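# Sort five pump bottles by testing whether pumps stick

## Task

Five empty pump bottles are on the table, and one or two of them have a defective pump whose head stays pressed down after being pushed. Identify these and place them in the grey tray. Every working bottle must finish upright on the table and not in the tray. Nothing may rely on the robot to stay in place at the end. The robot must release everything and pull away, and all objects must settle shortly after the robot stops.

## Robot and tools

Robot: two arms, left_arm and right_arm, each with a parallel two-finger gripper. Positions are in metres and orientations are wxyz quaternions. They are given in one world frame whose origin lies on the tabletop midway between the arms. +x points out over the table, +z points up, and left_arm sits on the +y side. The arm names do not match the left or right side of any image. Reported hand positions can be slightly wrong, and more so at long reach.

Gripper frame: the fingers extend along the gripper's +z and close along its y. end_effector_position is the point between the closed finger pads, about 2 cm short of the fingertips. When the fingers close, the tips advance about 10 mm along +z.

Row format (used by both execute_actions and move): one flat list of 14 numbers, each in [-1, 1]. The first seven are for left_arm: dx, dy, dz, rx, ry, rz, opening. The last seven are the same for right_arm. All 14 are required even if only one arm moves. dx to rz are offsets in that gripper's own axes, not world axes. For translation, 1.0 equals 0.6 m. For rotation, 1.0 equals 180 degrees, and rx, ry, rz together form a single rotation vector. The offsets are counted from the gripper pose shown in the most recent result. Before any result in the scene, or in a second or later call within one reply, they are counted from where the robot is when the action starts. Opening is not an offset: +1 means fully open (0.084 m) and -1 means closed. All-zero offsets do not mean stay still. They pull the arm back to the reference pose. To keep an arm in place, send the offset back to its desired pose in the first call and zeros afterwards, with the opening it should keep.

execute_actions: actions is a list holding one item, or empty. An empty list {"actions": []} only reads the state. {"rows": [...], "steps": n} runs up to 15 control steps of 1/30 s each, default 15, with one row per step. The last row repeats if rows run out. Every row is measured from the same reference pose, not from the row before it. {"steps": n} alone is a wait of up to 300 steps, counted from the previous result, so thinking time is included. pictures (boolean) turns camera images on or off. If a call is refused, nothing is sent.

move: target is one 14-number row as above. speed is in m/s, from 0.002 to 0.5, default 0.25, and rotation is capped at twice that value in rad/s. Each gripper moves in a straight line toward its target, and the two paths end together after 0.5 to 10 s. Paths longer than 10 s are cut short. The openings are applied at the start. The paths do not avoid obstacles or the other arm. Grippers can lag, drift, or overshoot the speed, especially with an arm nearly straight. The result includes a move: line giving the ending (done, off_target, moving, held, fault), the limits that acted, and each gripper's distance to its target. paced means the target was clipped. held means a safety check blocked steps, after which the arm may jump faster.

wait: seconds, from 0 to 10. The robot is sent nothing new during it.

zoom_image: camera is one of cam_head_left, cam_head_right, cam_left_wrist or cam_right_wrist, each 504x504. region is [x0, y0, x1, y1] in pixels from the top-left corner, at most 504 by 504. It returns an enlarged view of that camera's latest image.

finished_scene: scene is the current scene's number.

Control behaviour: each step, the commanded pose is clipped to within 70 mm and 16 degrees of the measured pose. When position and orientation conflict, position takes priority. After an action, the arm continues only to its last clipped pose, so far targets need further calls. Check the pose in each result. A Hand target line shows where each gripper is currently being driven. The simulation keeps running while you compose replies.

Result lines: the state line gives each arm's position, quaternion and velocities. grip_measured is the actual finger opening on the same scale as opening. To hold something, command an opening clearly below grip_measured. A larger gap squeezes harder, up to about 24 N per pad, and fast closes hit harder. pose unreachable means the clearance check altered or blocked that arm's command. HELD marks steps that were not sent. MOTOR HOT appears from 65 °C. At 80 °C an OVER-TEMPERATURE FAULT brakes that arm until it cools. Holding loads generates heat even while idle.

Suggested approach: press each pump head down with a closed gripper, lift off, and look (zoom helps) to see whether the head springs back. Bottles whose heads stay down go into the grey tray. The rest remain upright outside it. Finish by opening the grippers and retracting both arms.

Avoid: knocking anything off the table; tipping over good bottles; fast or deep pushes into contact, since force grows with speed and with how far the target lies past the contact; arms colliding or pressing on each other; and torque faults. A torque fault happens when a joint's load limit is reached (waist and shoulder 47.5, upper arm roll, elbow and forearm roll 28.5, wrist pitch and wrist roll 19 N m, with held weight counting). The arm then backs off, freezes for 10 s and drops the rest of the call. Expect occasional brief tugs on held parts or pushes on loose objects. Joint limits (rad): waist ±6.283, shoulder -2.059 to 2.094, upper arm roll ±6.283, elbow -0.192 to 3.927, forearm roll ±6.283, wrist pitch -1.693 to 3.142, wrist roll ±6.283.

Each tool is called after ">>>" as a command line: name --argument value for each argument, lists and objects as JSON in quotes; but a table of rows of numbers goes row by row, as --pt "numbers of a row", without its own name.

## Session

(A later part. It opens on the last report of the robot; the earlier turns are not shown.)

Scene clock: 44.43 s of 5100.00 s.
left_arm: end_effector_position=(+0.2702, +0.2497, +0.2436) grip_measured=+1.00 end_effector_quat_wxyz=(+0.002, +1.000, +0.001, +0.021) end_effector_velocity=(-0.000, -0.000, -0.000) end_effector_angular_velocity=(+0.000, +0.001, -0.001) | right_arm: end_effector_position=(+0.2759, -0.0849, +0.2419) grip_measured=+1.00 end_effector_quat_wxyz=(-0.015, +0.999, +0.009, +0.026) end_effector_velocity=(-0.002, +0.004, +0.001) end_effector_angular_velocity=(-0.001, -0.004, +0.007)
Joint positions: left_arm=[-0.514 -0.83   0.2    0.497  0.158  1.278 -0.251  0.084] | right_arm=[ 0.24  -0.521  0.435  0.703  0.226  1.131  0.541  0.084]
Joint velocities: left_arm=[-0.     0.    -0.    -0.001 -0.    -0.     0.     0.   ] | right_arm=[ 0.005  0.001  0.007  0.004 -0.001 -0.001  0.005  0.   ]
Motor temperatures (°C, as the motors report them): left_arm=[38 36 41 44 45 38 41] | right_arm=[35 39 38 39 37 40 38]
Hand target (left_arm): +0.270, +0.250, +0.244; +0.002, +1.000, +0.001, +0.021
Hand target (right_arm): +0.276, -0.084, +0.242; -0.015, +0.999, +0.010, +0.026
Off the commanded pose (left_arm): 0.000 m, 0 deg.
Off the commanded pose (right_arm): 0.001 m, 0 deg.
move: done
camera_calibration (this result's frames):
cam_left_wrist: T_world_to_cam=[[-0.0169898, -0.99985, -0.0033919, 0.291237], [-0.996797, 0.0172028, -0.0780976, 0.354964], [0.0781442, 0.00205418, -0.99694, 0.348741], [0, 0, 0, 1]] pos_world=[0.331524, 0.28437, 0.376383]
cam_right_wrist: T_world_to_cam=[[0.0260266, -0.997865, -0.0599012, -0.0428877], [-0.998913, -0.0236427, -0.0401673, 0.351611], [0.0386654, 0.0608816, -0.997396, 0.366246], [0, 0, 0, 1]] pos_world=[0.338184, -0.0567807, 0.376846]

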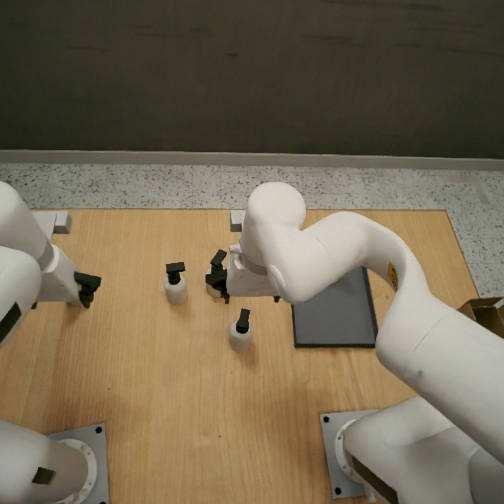

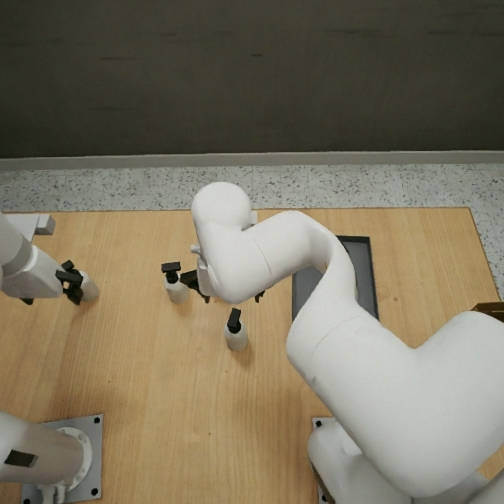

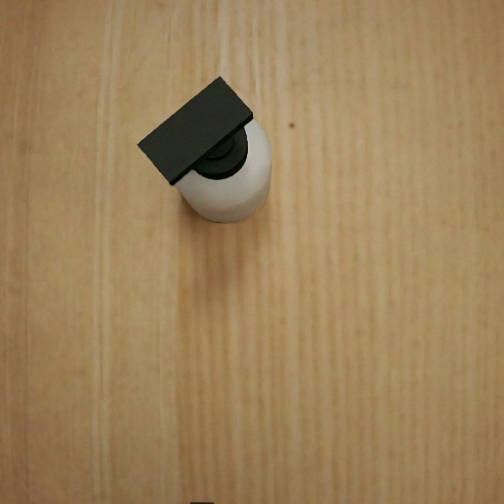

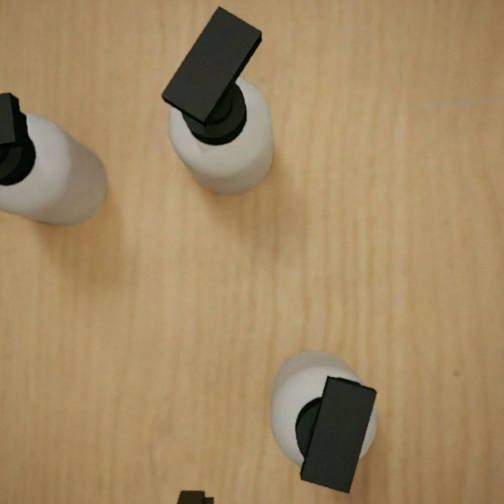

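Same view as the released bottle in the tray; descend along the tool axis.

>>> move --target '[0,0,0,0,0,0,1, 0,0,0.28,0,0,0,1]' --speed 0.15

>>> move --target '[0,0,0,0,0,0,1, 0,0,0,0,0,0,-0.6]'

>>> move --target '[0,0,0,0,0,0,1, 0,0,-0.12,0,0,0,-0.6]'

>>> move --target '[0,0,0,0,0,0,1, 0.1,0.4,0,0,0,0,-0.6]'

>>> move --target '[0,0,0,0,0,0,1, 0,0,0.1,0,0,0,-0.6]' --speed 0.1

>>> move --target '[0,0,0,0,0,0,1, 0,0,0,0,0,0,1]'

>>> move --target '[0,0,0,0,0,0,1, 0,0,-0.27,0,0,0,1]'

Scene clock: 47.30 s of 5100.00 s.
left_arm: end_effector_position=(+0.2702, +0.2497, +0.2436) grip_measured=+1.00 end_effector_quat_wxyz=(+0.002, +1.000, +0.001, +0.021) end_effector_velocity=(+0.000, -0.000, +0.000) end_effector_angular_velocity=(+0.000, -0.001, -0.001) | right_arm: end_effector_position=(+0.2855, -0.0790, +0.0752) grip_measured=+1.00 end_effector_quat_wxyz=(-0.016, +0.999, +0.009, +0.028) end_effector_velocity=(-0.001, -0.001, -0.002) end_effector_angular_velocity=(-0.004, +0.002, -0.000)
Joint positions: left_arm=[-0.514 -0.83   0.2    0.497  0.158  1.278 -0.251  0.084] | right_arm=[ 0.18  -0.145  0.574  0.464  0.127  0.526  0.647  0.084]
Joint velocities: left_arm=[-0.    -0.    -0.     0.001  0.    -0.     0.001 -0.   ] | right_arm=[-0.002  0.006  0.002 -0.002 -0.008 -0.003  0.007 -0.   ]
Motor temperatures (°C, as the motors report them): left_arm=[38 36 41 44 45 38 41] | right_arm=[35 39 38 39 37 40 38]
Hand target (left_arm): +0.270, +0.250, +0.244; +0.002, +1.000, +0.001, +0.021
Hand target (right_arm): +0.284, -0.080, +0.074; -0.015, +1.000, +0.009, +0.026
Off the commanded pose (left_arm): 0.000 m, 0 deg.
Off the commanded pose (right_arm): 0.002 m, 0 deg.
move: done
camera_calibration (this result's frames):
cam_left_wrist: T_world_to_cam=[[-0.0169897, -0.99985, -0.00339175, 0.291237], [-0.996797, 0.0172028, -0.0780974, 0.354964], [0.0781441, 0.00205404, -0.99694, 0.348741], [0, 0, 0, 1]] pos_world=[0.331524, 0.284371, 0.376383]
cam_right_wrist: T_world_to_cam=[[0.0259389, -0.997726, -0.0622063, -0.0469875], [-0.998789, -0.0232637, -0.0433501, 0.354895], [0.0418044, 0.0632554, -0.997121, 0.198563], [0, 0, 0, 1]] pos_world=[0.347383, -0.0511846, 0.210453]

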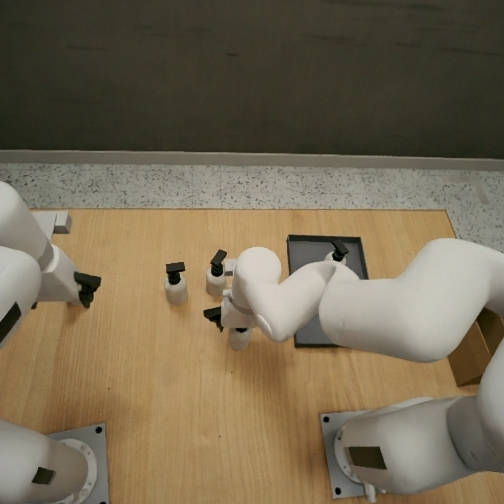

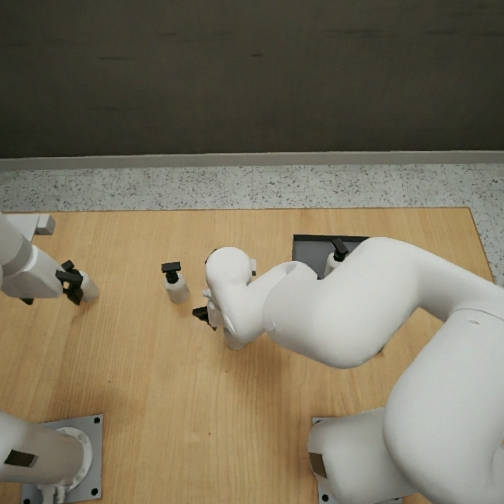

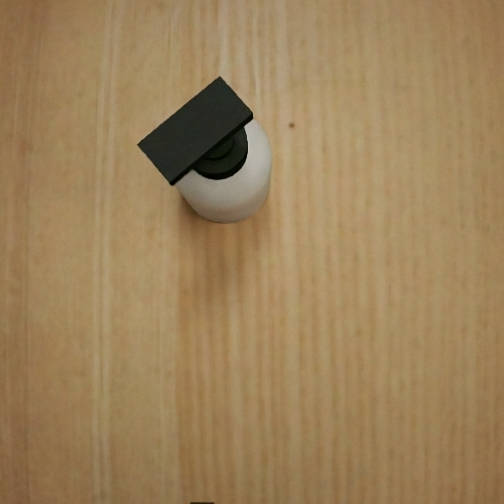

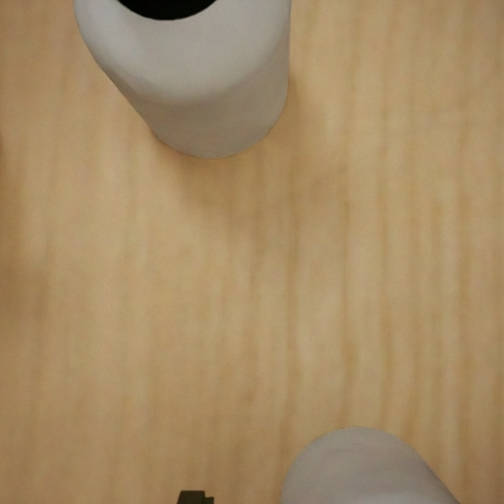

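Scene clock: 47.80 s of 5100.00 s.
left_arm: end_effector_position=(+0.2702, +0.2497, +0.2436) grip_measured=+1.00 end_effector_quat_wxyz=(+0.002, +1.000, +0.001, +0.021) end_effector_velocity=(+0.000, -0.000, +0.000) end_effector_angular_velocity=(+0.001, -0.001, -0.001) | right_arm: end_effector_position=(+0.2858, -0.0787, +0.0756) grip_measured=+0.12 end_effector_quat_wxyz=(-0.017, +0.999, +0.009, +0.028) end_effector_velocity=(+0.000, -0.001, -0.000) end_effector_angular_velocity=(-0.001, +0.001, -0.001)
Joint positions: left_arm=[-0.514 -0.83   0.2    0.497  0.158  1.278 -0.251  0.084] | right_arm=[ 0.18  -0.145  0.574  0.464  0.127  0.525  0.647  0.049]
Joint velocities: left_arm=[-0.    -0.    -0.001  0.001  0.    -0.     0.001 -0.   ] | right_arm=[-0.002  0.     0.001 -0.    -0.     0.001 -0.001  0.   ]
Motor temperatures (°C, as the motors report them): left_arm=[38 36 41 44 45 38 41] | right_arm=[35 39 38 39 37 40 38]
Hand target (left_arm): +0.270, +0.250, +0.244; +0.002, +1.000, +0.001, +0.021
Hand target (right_arm): +0.286, -0.079, +0.075; -0.016, +0.999, +0.009, +0.028
Off the commanded pose (left_arm): 0.000 m, 0 deg.
Off the commanded pose (right_arm): 0.001 m, 0 deg.
move: done
camera_calibration (this result's frames):
cam_left_wrist: T_world_to_cam=[[-0.0169894, -0.99985, -0.0033915, 0.291237], [-0.996797, 0.0172024, -0.0780972, 0.354964], [0.0781438, 0.00205382, -0.99694, 0.348741], [0, 0, 0, 1]] pos_world=[0.331524, 0.284371, 0.376383]
cam_right_wrist: T_world_to_cam=[[0.0260021, -0.997684, -0.0628599, -0.0466694], [-0.998747, -0.0232373, -0.0443216, 0.355296], [0.0427583, 0.0639336, -0.997038, 0.198638], [0, 0, 0, 1]] pos_world=[0.347571, -0.0510048, 0.210863]

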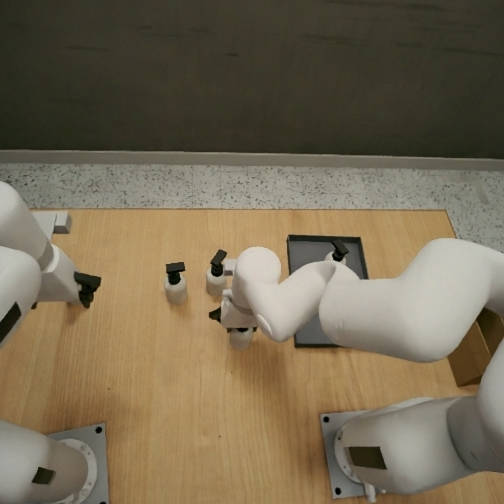

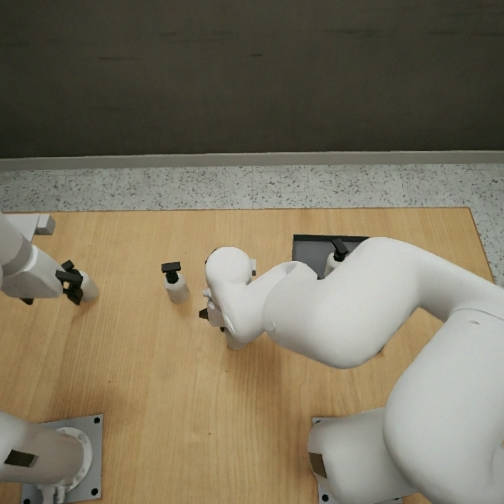

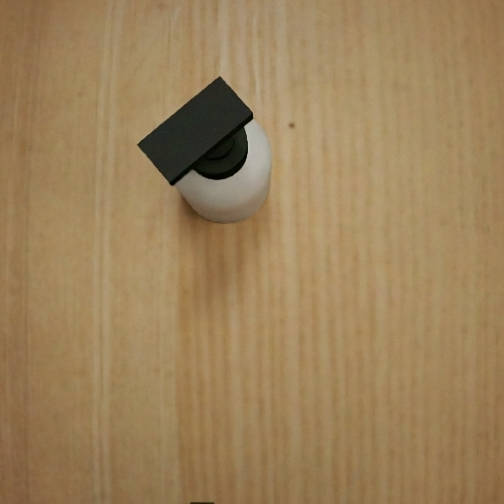

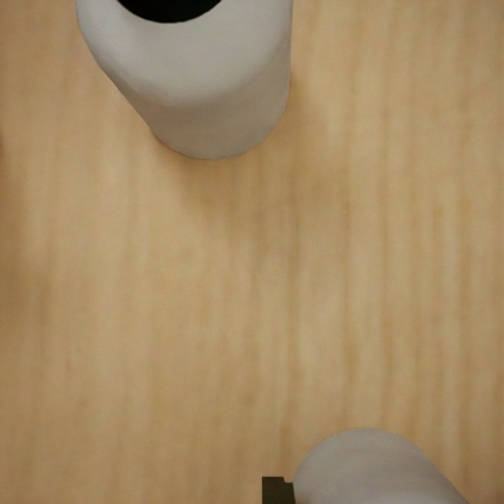

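Scene clock: 48.67 s of 5100.00 s.
left_arm: end_effector_position=(+0.2702, +0.2497, +0.2436) grip_measured=+1.00 end_effector_quat_wxyz=(+0.002, +1.000, +0.001, +0.021) end_effector_velocity=(+0.000, -0.000, +0.001) end_effector_angular_velocity=(-0.001, -0.001, +0.001) | right_arm: end_effector_position=(+0.2816, -0.0812, +0.1470) grip_measured=+0.12 end_effector_quat_wxyz=(-0.016, +0.999, +0.009, +0.028) end_effector_velocity=(+0.001, +0.001, +0.003) end_effector_angular_velocity=(+0.003, -0.004, +0.000)
Joint positions: left_arm=[-0.514 -0.83   0.2    0.497  0.158  1.278 -0.251  0.084] | right_arm=[ 0.221 -0.367  0.517  0.532  0.231  0.804  0.561  0.049]
Joint velocities: left_arm=[-0.    -0.     0.     0.001 -0.    -0.    -0.     0.   ] | right_arm=[ 0.001 -0.005 -0.002  0.006  0.001  0.006 -0.    -0.   ]
Motor temperatures (°C, as the motors report them): left_arm=[38 36 41 44 45 38 41] | right_arm=[35 39 38 39 37 40 38]
Hand target (left_arm): +0.270, +0.250, +0.244; +0.002, +1.000, +0.001, +0.021
Hand target (right_arm): +0.282, -0.081, +0.148; -0.017, +0.999, +0.009, +0.028
Off the commanded pose (left_arm): 0.000 m, 0 deg.
Off the commanded pose (right_arm): 0.000 m, 0 deg.
move: done
camera_calibration (this result's frames):
cam_left_wrist: T_world_to_cam=[[-0.0169891, -0.99985, -0.00339138, 0.291237], [-0.996797, 0.0172021, -0.0780973, 0.354965], [0.0781439, 0.00205371, -0.99694, 0.348741], [0, 0, 0, 1]] pos_world=[0.331524, 0.284371, 0.376383]
cam_right_wrist: T_world_to_cam=[[0.0262053, -0.99772, -0.0621941, -0.0447498], [-0.998784, -0.0235334, -0.0433114, 0.354013], [0.041749, 0.0632535, -0.997124, 0.270471], [0, 0, 0, 1]] pos_world=[0.343463, -0.0534249, 0.282242]

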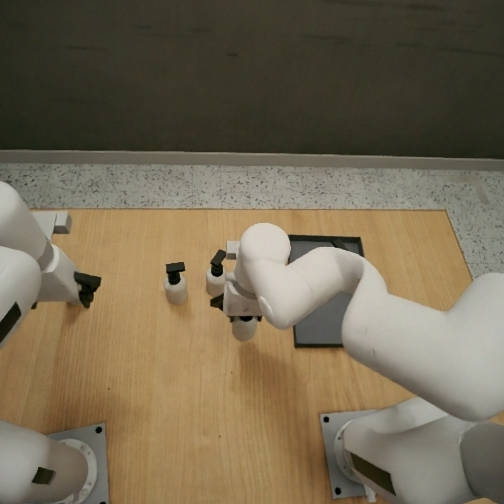

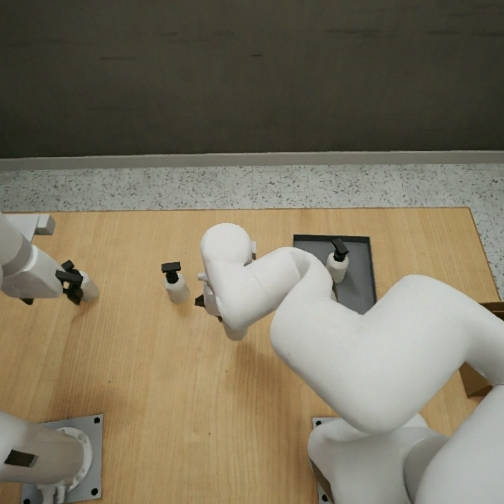

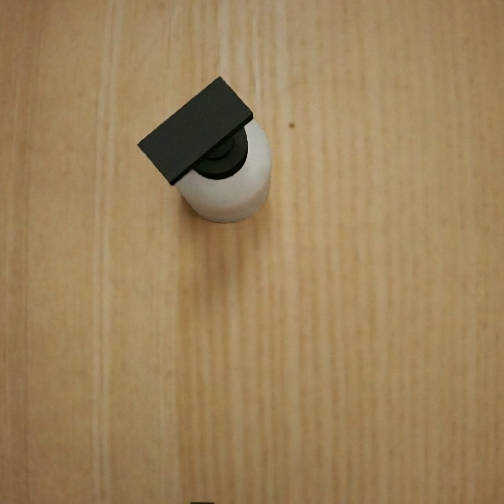

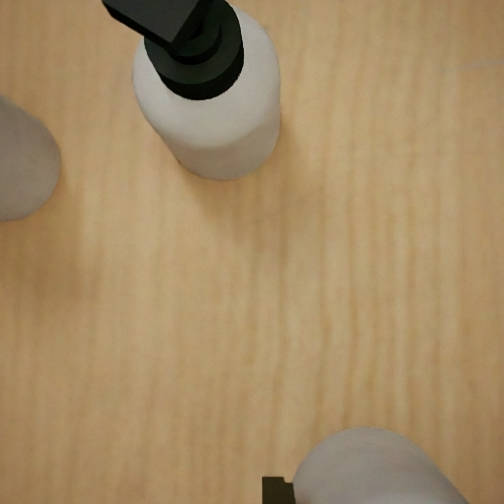

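Scene clock: 50.13 s of 5100.00 s.
left_arm: end_effector_position=(+0.2702, +0.2497, +0.2436) grip_measured=+1.00 end_effector_quat_wxyz=(+0.002, +1.000, +0.001, +0.021) end_effector_velocity=(-0.000, -0.000, -0.000) end_effector_angular_velocity=(+0.000, +0.001, -0.001) | right_arm: end_effector_position=(+0.3463, -0.3206, +0.1430) grip_measured=+0.12 end_effector_quat_wxyz=(-0.015, +0.999, +0.010, +0.028) end_effector_velocity=(+0.001, -0.002, +0.000) end_effector_angular_velocity=(+0.002, -0.001, -0.002)
Joint positions: left_arm=[-0.514 -0.83   0.2    0.497  0.158  1.278 -0.251  0.084] | right_arm=[-0.073 -0.431  0.051  0.428  0.073  0.803 -0.073  0.049]
Joint velocities: left_arm=[ 0.     0.    -0.    -0.001 -0.     0.     0.001 -0.   ] | right_arm=[-0.004  0.003 -0.005  0.002  0.    -0.001 -0.006 -0.   ]
Motor temperatures (°C, as the motors report them): left_arm=[38 36 41 44 45 38 41] | right_arm=[35 39 38 39 37 40 38]
Hand target (left_arm): +0.270, +0.250, +0.244; +0.002, +1.000, +0.001, +0.021
Hand target (right_arm): +0.346, -0.321, +0.143; -0.016, +0.999, +0.009, +0.028
Off the commanded pose (left_arm): 0.000 m, 0 deg.
Off the commanded pose (right_arm): 0.001 m, 0 deg.
move: done
camera_calibration (this result's frames):
cam_left_wrist: T_world_to_cam=[[-0.0169892, -0.99985, -0.00339142, 0.291237], [-0.996797, 0.0172022, -0.0780972, 0.354964], [0.0781439, 0.00205375, -0.99694, 0.348741], [0, 0, 0, 1]] pos_world=[0.331524, 0.284371, 0.376383]
cam_right_wrist: T_world_to_cam=[[0.0268718, -0.997831, -0.0600963, -0.286046], [-0.998728, -0.0242332, -0.0442123, 0.412695], [0.0426601, 0.061208, -0.997213, 0.277951], [0, 0, 0, 1]] pos_world=[0.408, -0.292438, 0.278232]

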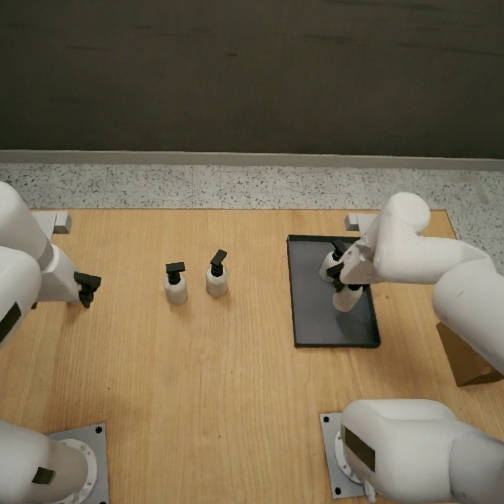

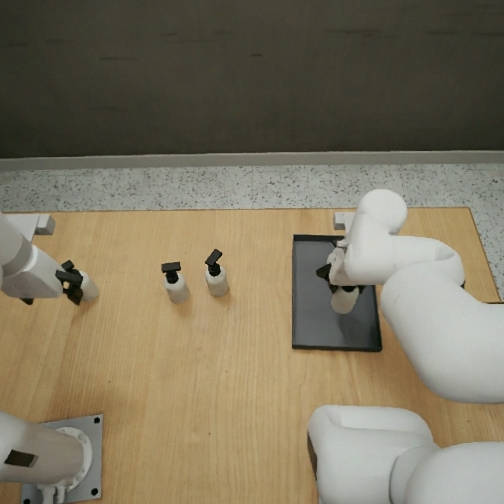

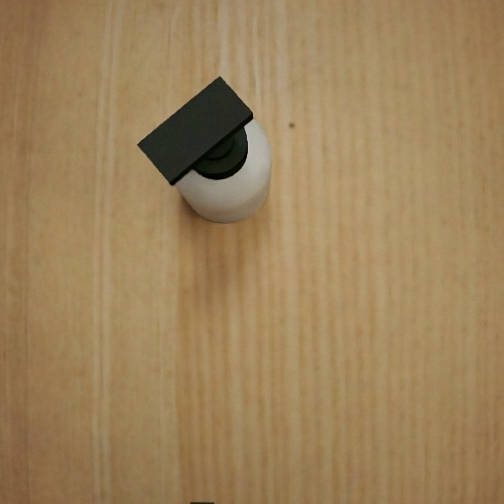

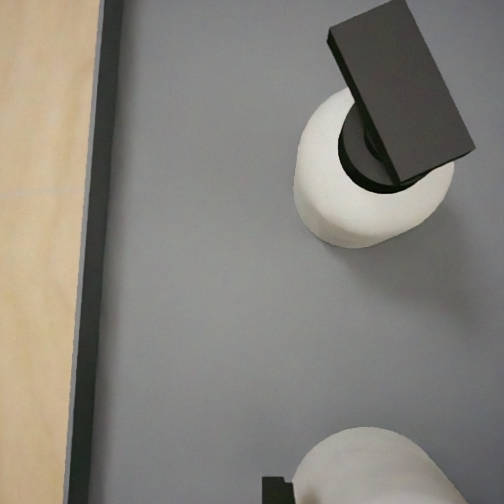

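Scene clock: 51.17 s of 5100.00 s.
left_arm: end_effector_position=(+0.2702, +0.2497, +0.2436) grip_measured=+1.00 end_effector_quat_wxyz=(+0.002, +1.000, +0.001, +0.021) end_effector_velocity=(+0.000, +0.000, +0.000) end_effector_angular_velocity=(-0.000, -0.000, +0.000) | right_arm: end_effector_position=(+0.3498, -0.3187, +0.0833) grip_measured=+0.12 end_effector_quat_wxyz=(-0.015, +0.999, +0.009, +0.029) end_effector_velocity=(-0.002, -0.000, -0.003) end_effector_angular_velocity=(-0.000, +0.005, -0.001)
Joint positions: left_arm=[-0.514 -0.83   0.2    0.497  0.158  1.278 -0.251  0.084] | right_arm=[-0.067 -0.257  0.059  0.364  0.085  0.565 -0.078  0.049]
Joint velocities: left_arm=[-0.     0.     0.     0.001  0.     0.    -0.    -0.   ] | right_arm=[-0.001  0.004  0.    -0.004 -0.    -0.003 -0.     0.   ]
Motor temperatures (°C, as the motors report them): left_arm=[38 36 41 44 45 38 41] | right_arm=[35 39 38 39 37 40 38]
Hand target (left_arm): +0.270, +0.250, +0.244; +0.002, +1.000, +0.001, +0.021
Hand target (right_arm): +0.350, -0.319, +0.083; -0.015, +0.999, +0.009, +0.028
Off the commanded pose (left_arm): 0.000 m, 0 deg.
Off the commanded pose (right_arm): 0.000 m, 0 deg.
move: done
camera_calibration (this result's frames):
cam_left_wrist: T_world_to_cam=[[-0.0169892, -0.99985, -0.00339148, 0.291237], [-0.996797, 0.0172022, -0.0780972, 0.354964], [0.0781438, 0.00205381, -0.99694, 0.348741], [0, 0, 0, 1]] pos_world=[0.331524, 0.284371, 0.376383]
cam_right_wrist: T_world_to_cam=[[0.0267957, -0.997847, -0.0598557, -0.287913], [-0.998699, -0.0241235, -0.0449292, 0.413679], [0.0433886, 0.0609817, -0.997195, 0.217822], [0, 0, 0, 1]] pos_world=[0.411404, -0.290597, 0.218564]

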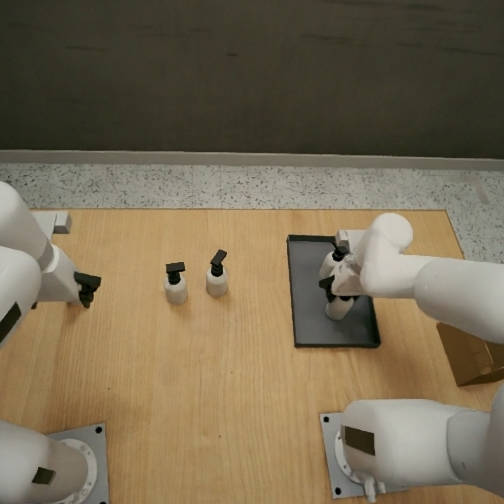

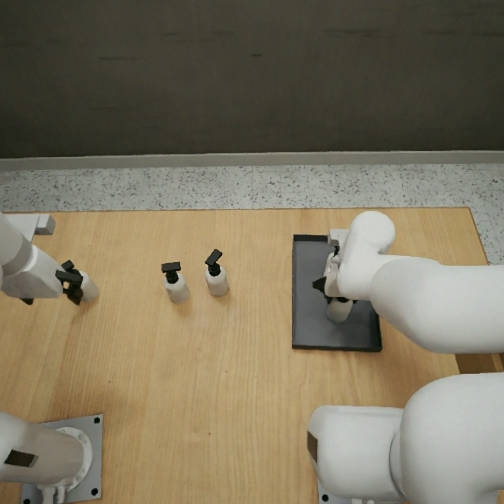

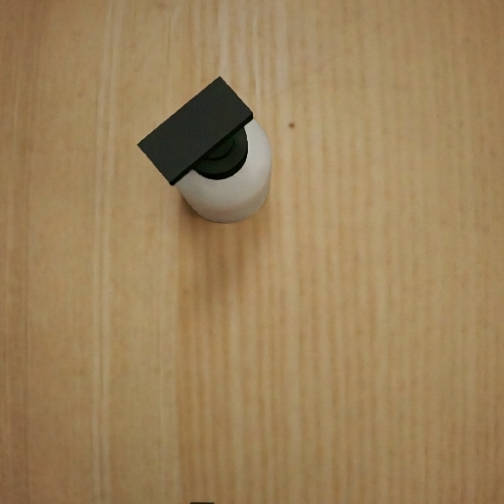

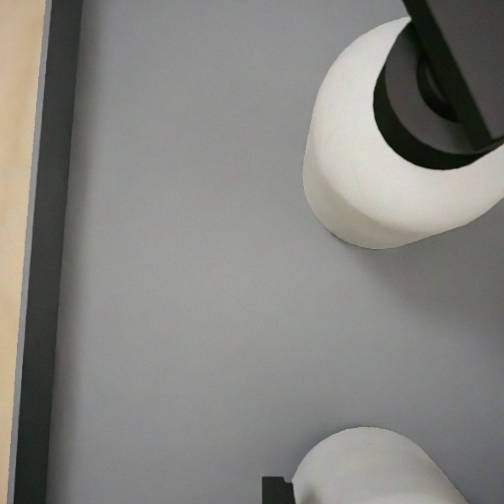

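Scene clock: 51.67 s of 5100.00 s.
left_arm: end_effector_position=(+0.2702, +0.2497, +0.2436) grip_measured=+1.00 end_effector_quat_wxyz=(+0.002, +1.000, +0.001, +0.021) end_effector_velocity=(+0.000, +0.000, +0.001) end_effector_angular_velocity=(-0.001, -0.001, -0.000) | right_arm: end_effector_position=(+0.3498, -0.3188, +0.0833) grip_measured=+1.00 end_effector_quat_wxyz=(-0.015, +0.999, +0.009, +0.029) end_effector_velocity=(-0.001, -0.001, -0.000) end_effector_angular_velocity=(+0.000, +0.001, -0.002)
Joint positions: left_arm=[-0.514 -0.83   0.2    0.497  0.158  1.278 -0.251  0.084] | right_arm=[-0.067 -0.257  0.059  0.364  0.085  0.565 -0.078  0.084]
Joint velocities: left_arm=[ 0.     0.     0.001  0.002  0.     0.     0.001 -0.   ] | right_arm=[-0.001  0.    -0.    -0.001  0.    -0.     0.     0.   ]
Motor temperatures (°C, as the motors report them): left_arm=[38 36 41 44 45 38 41] | right_arm=[35 39 38 39 37 40 38]
Hand target (left_arm): +0.270, +0.250, +0.244; +0.002, +1.000, +0.001, +0.021
Hand target (right_arm): +0.350, -0.319, +0.083; -0.015, +0.999, +0.009, +0.029
Off the commanded pose (left_arm): 0.000 m, 0 deg.
Off the commanded pose (right_arm): 0.000 m, 0 deg.
move: done
camera_calibration (this result's frames):
cam_left_wrist: T_world_to_cam=[[-0.0169891, -0.99985, -0.0033916, 0.291237], [-0.996797, 0.0172021, -0.0780972, 0.354965], [0.0781439, 0.00205394, -0.99694, 0.348741], [0, 0, 0, 1]] pos_world=[0.331524, 0.284371, 0.376383]
cam_right_wrist: T_world_to_cam=[[0.0267965, -0.997847, -0.0598536, -0.287914], [-0.998698, -0.0241226, -0.0449586, 0.413687], [0.043418, 0.0609804, -0.997194, 0.217821], [0, 0, 0, 1]] pos_world=[0.411406, -0.290598, 0.218576]

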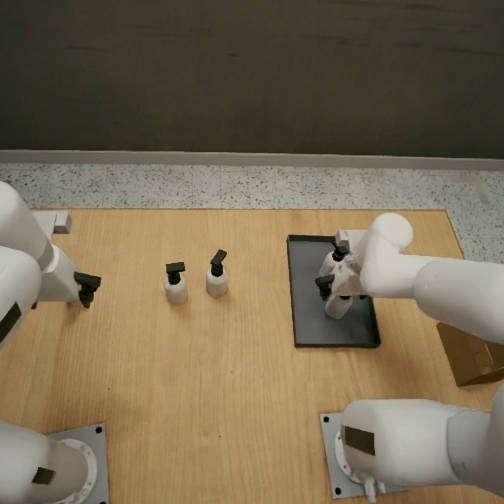

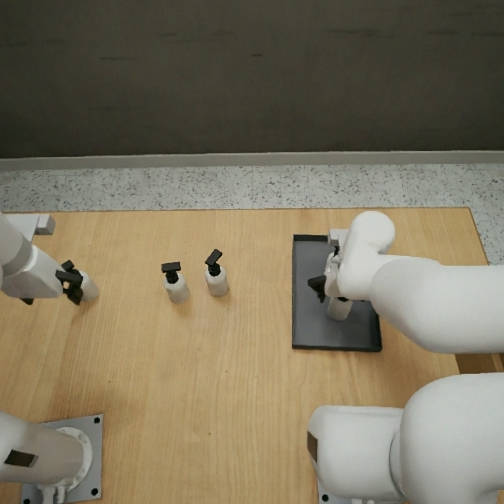

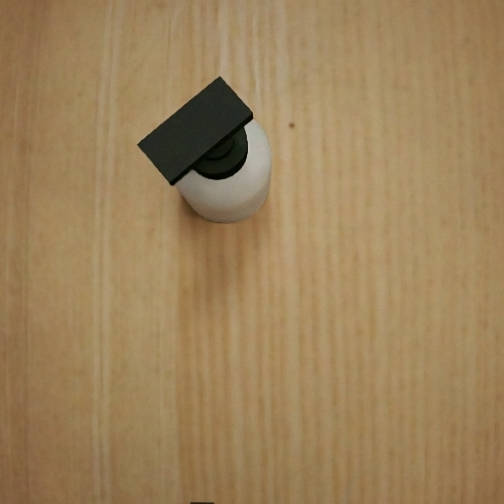

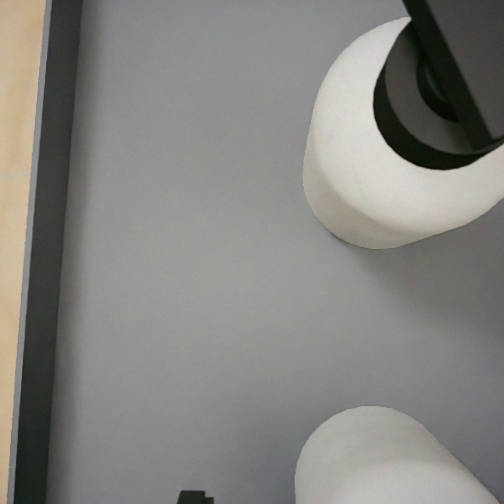

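Scene clock: 52.83 s of 5100.00 s.
left_arm: end_effector_position=(+0.2702, +0.2497, +0.2436) grip_measured=+1.00 end_effector_quat_wxyz=(+0.002, +1.000, +0.001, +0.021) end_effector_velocity=(-0.000, -0.000, -0.000) end_effector_angular_velocity=(+0.000, +0.000, -0.001) | right_arm: end_effector_position=(+0.3405, -0.3238, +0.2446) grip_measured=+1.00 end_effector_quat_wxyz=(-0.016, +0.999, +0.010, +0.028) end_effector_velocity=(+0.001, -0.000, +0.004) end_effector_angular_velocity=(+0.000, -0.007, -0.003)
Joint positions: left_arm=[-0.514 -0.83   0.2    0.497  0.158  1.278 -0.251  0.084] | right_arm=[-0.08  -0.585  0.036  0.624  0.058  1.155 -0.069  0.084]
Joint velocities: left_arm=[ 0.    -0.    -0.    -0.    -0.     0.     0.001 -0.   ] | right_arm=[-0.001 -0.004 -0.001  0.007 -0.     0.004  0.002 -0.   ]
Motor temperatures (°C, as the motors report them): left_arm=[38 36 41 44 45 38 41] | right_arm=[35 39 38 39 37 40 38]
Hand target (left_arm): +0.270, +0.250, +0.244; +0.002, +1.000, +0.001, +0.021
Hand target (right_arm): +0.341, -0.324, +0.245; -0.015, +0.999, +0.010, +0.029
Off the commanded pose (left_arm): 0.000 m, 0 deg.
Off the commanded pose (right_arm): 0.000 m, 0 deg.
move: done
camera_calibration (this result's frames):
cam_left_wrist: T_world_to_cam=[[-0.0169889, -0.99985, -0.00339151, 0.291237], [-0.996797, 0.017202, -0.0780972, 0.354965], [0.0781438, 0.00205386, -0.99694, 0.348741], [0, 0, 0, 1]] pos_world=[0.331524, 0.284371, 0.376383]
cam_right_wrist: T_world_to_cam=[[0.0269103, -0.997819, -0.0602765, -0.282939], [-0.998757, -0.0243074, -0.0435074, 0.411168], [0.0419473, 0.0613724, -0.997233, 0.379965], [0, 0, 0, 1]] pos_world=[0.402333, -0.295646, 0.379748]

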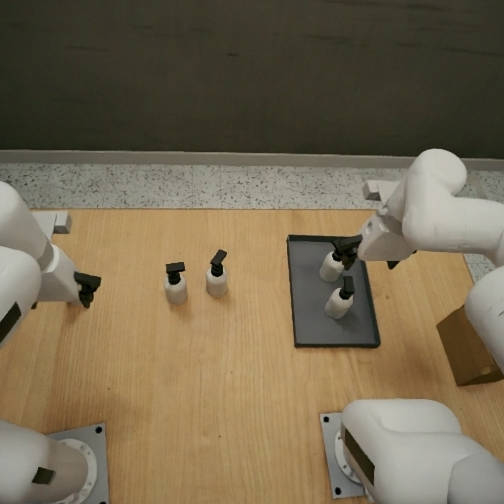

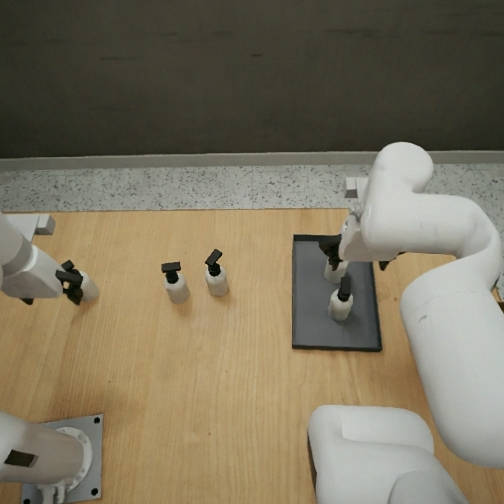

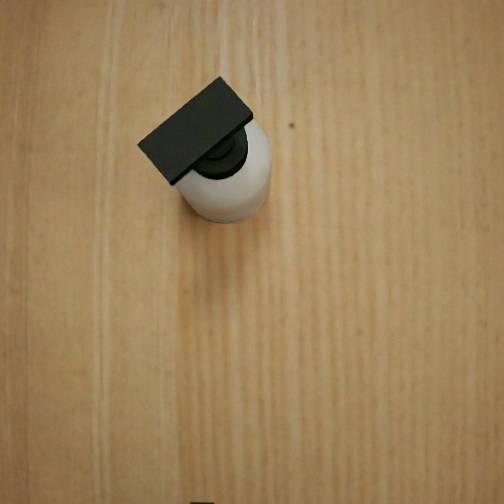

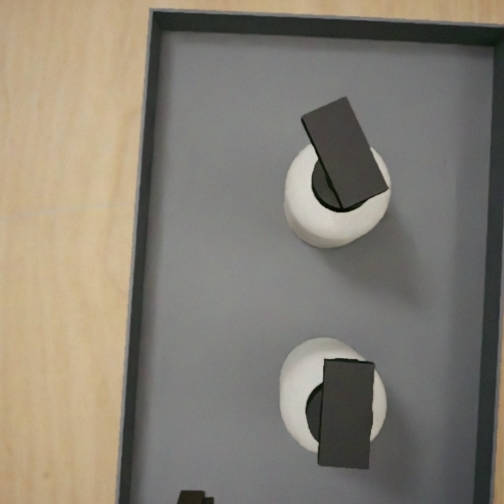

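>>> finished_scene --scene 1

The scene is finished: the task was done.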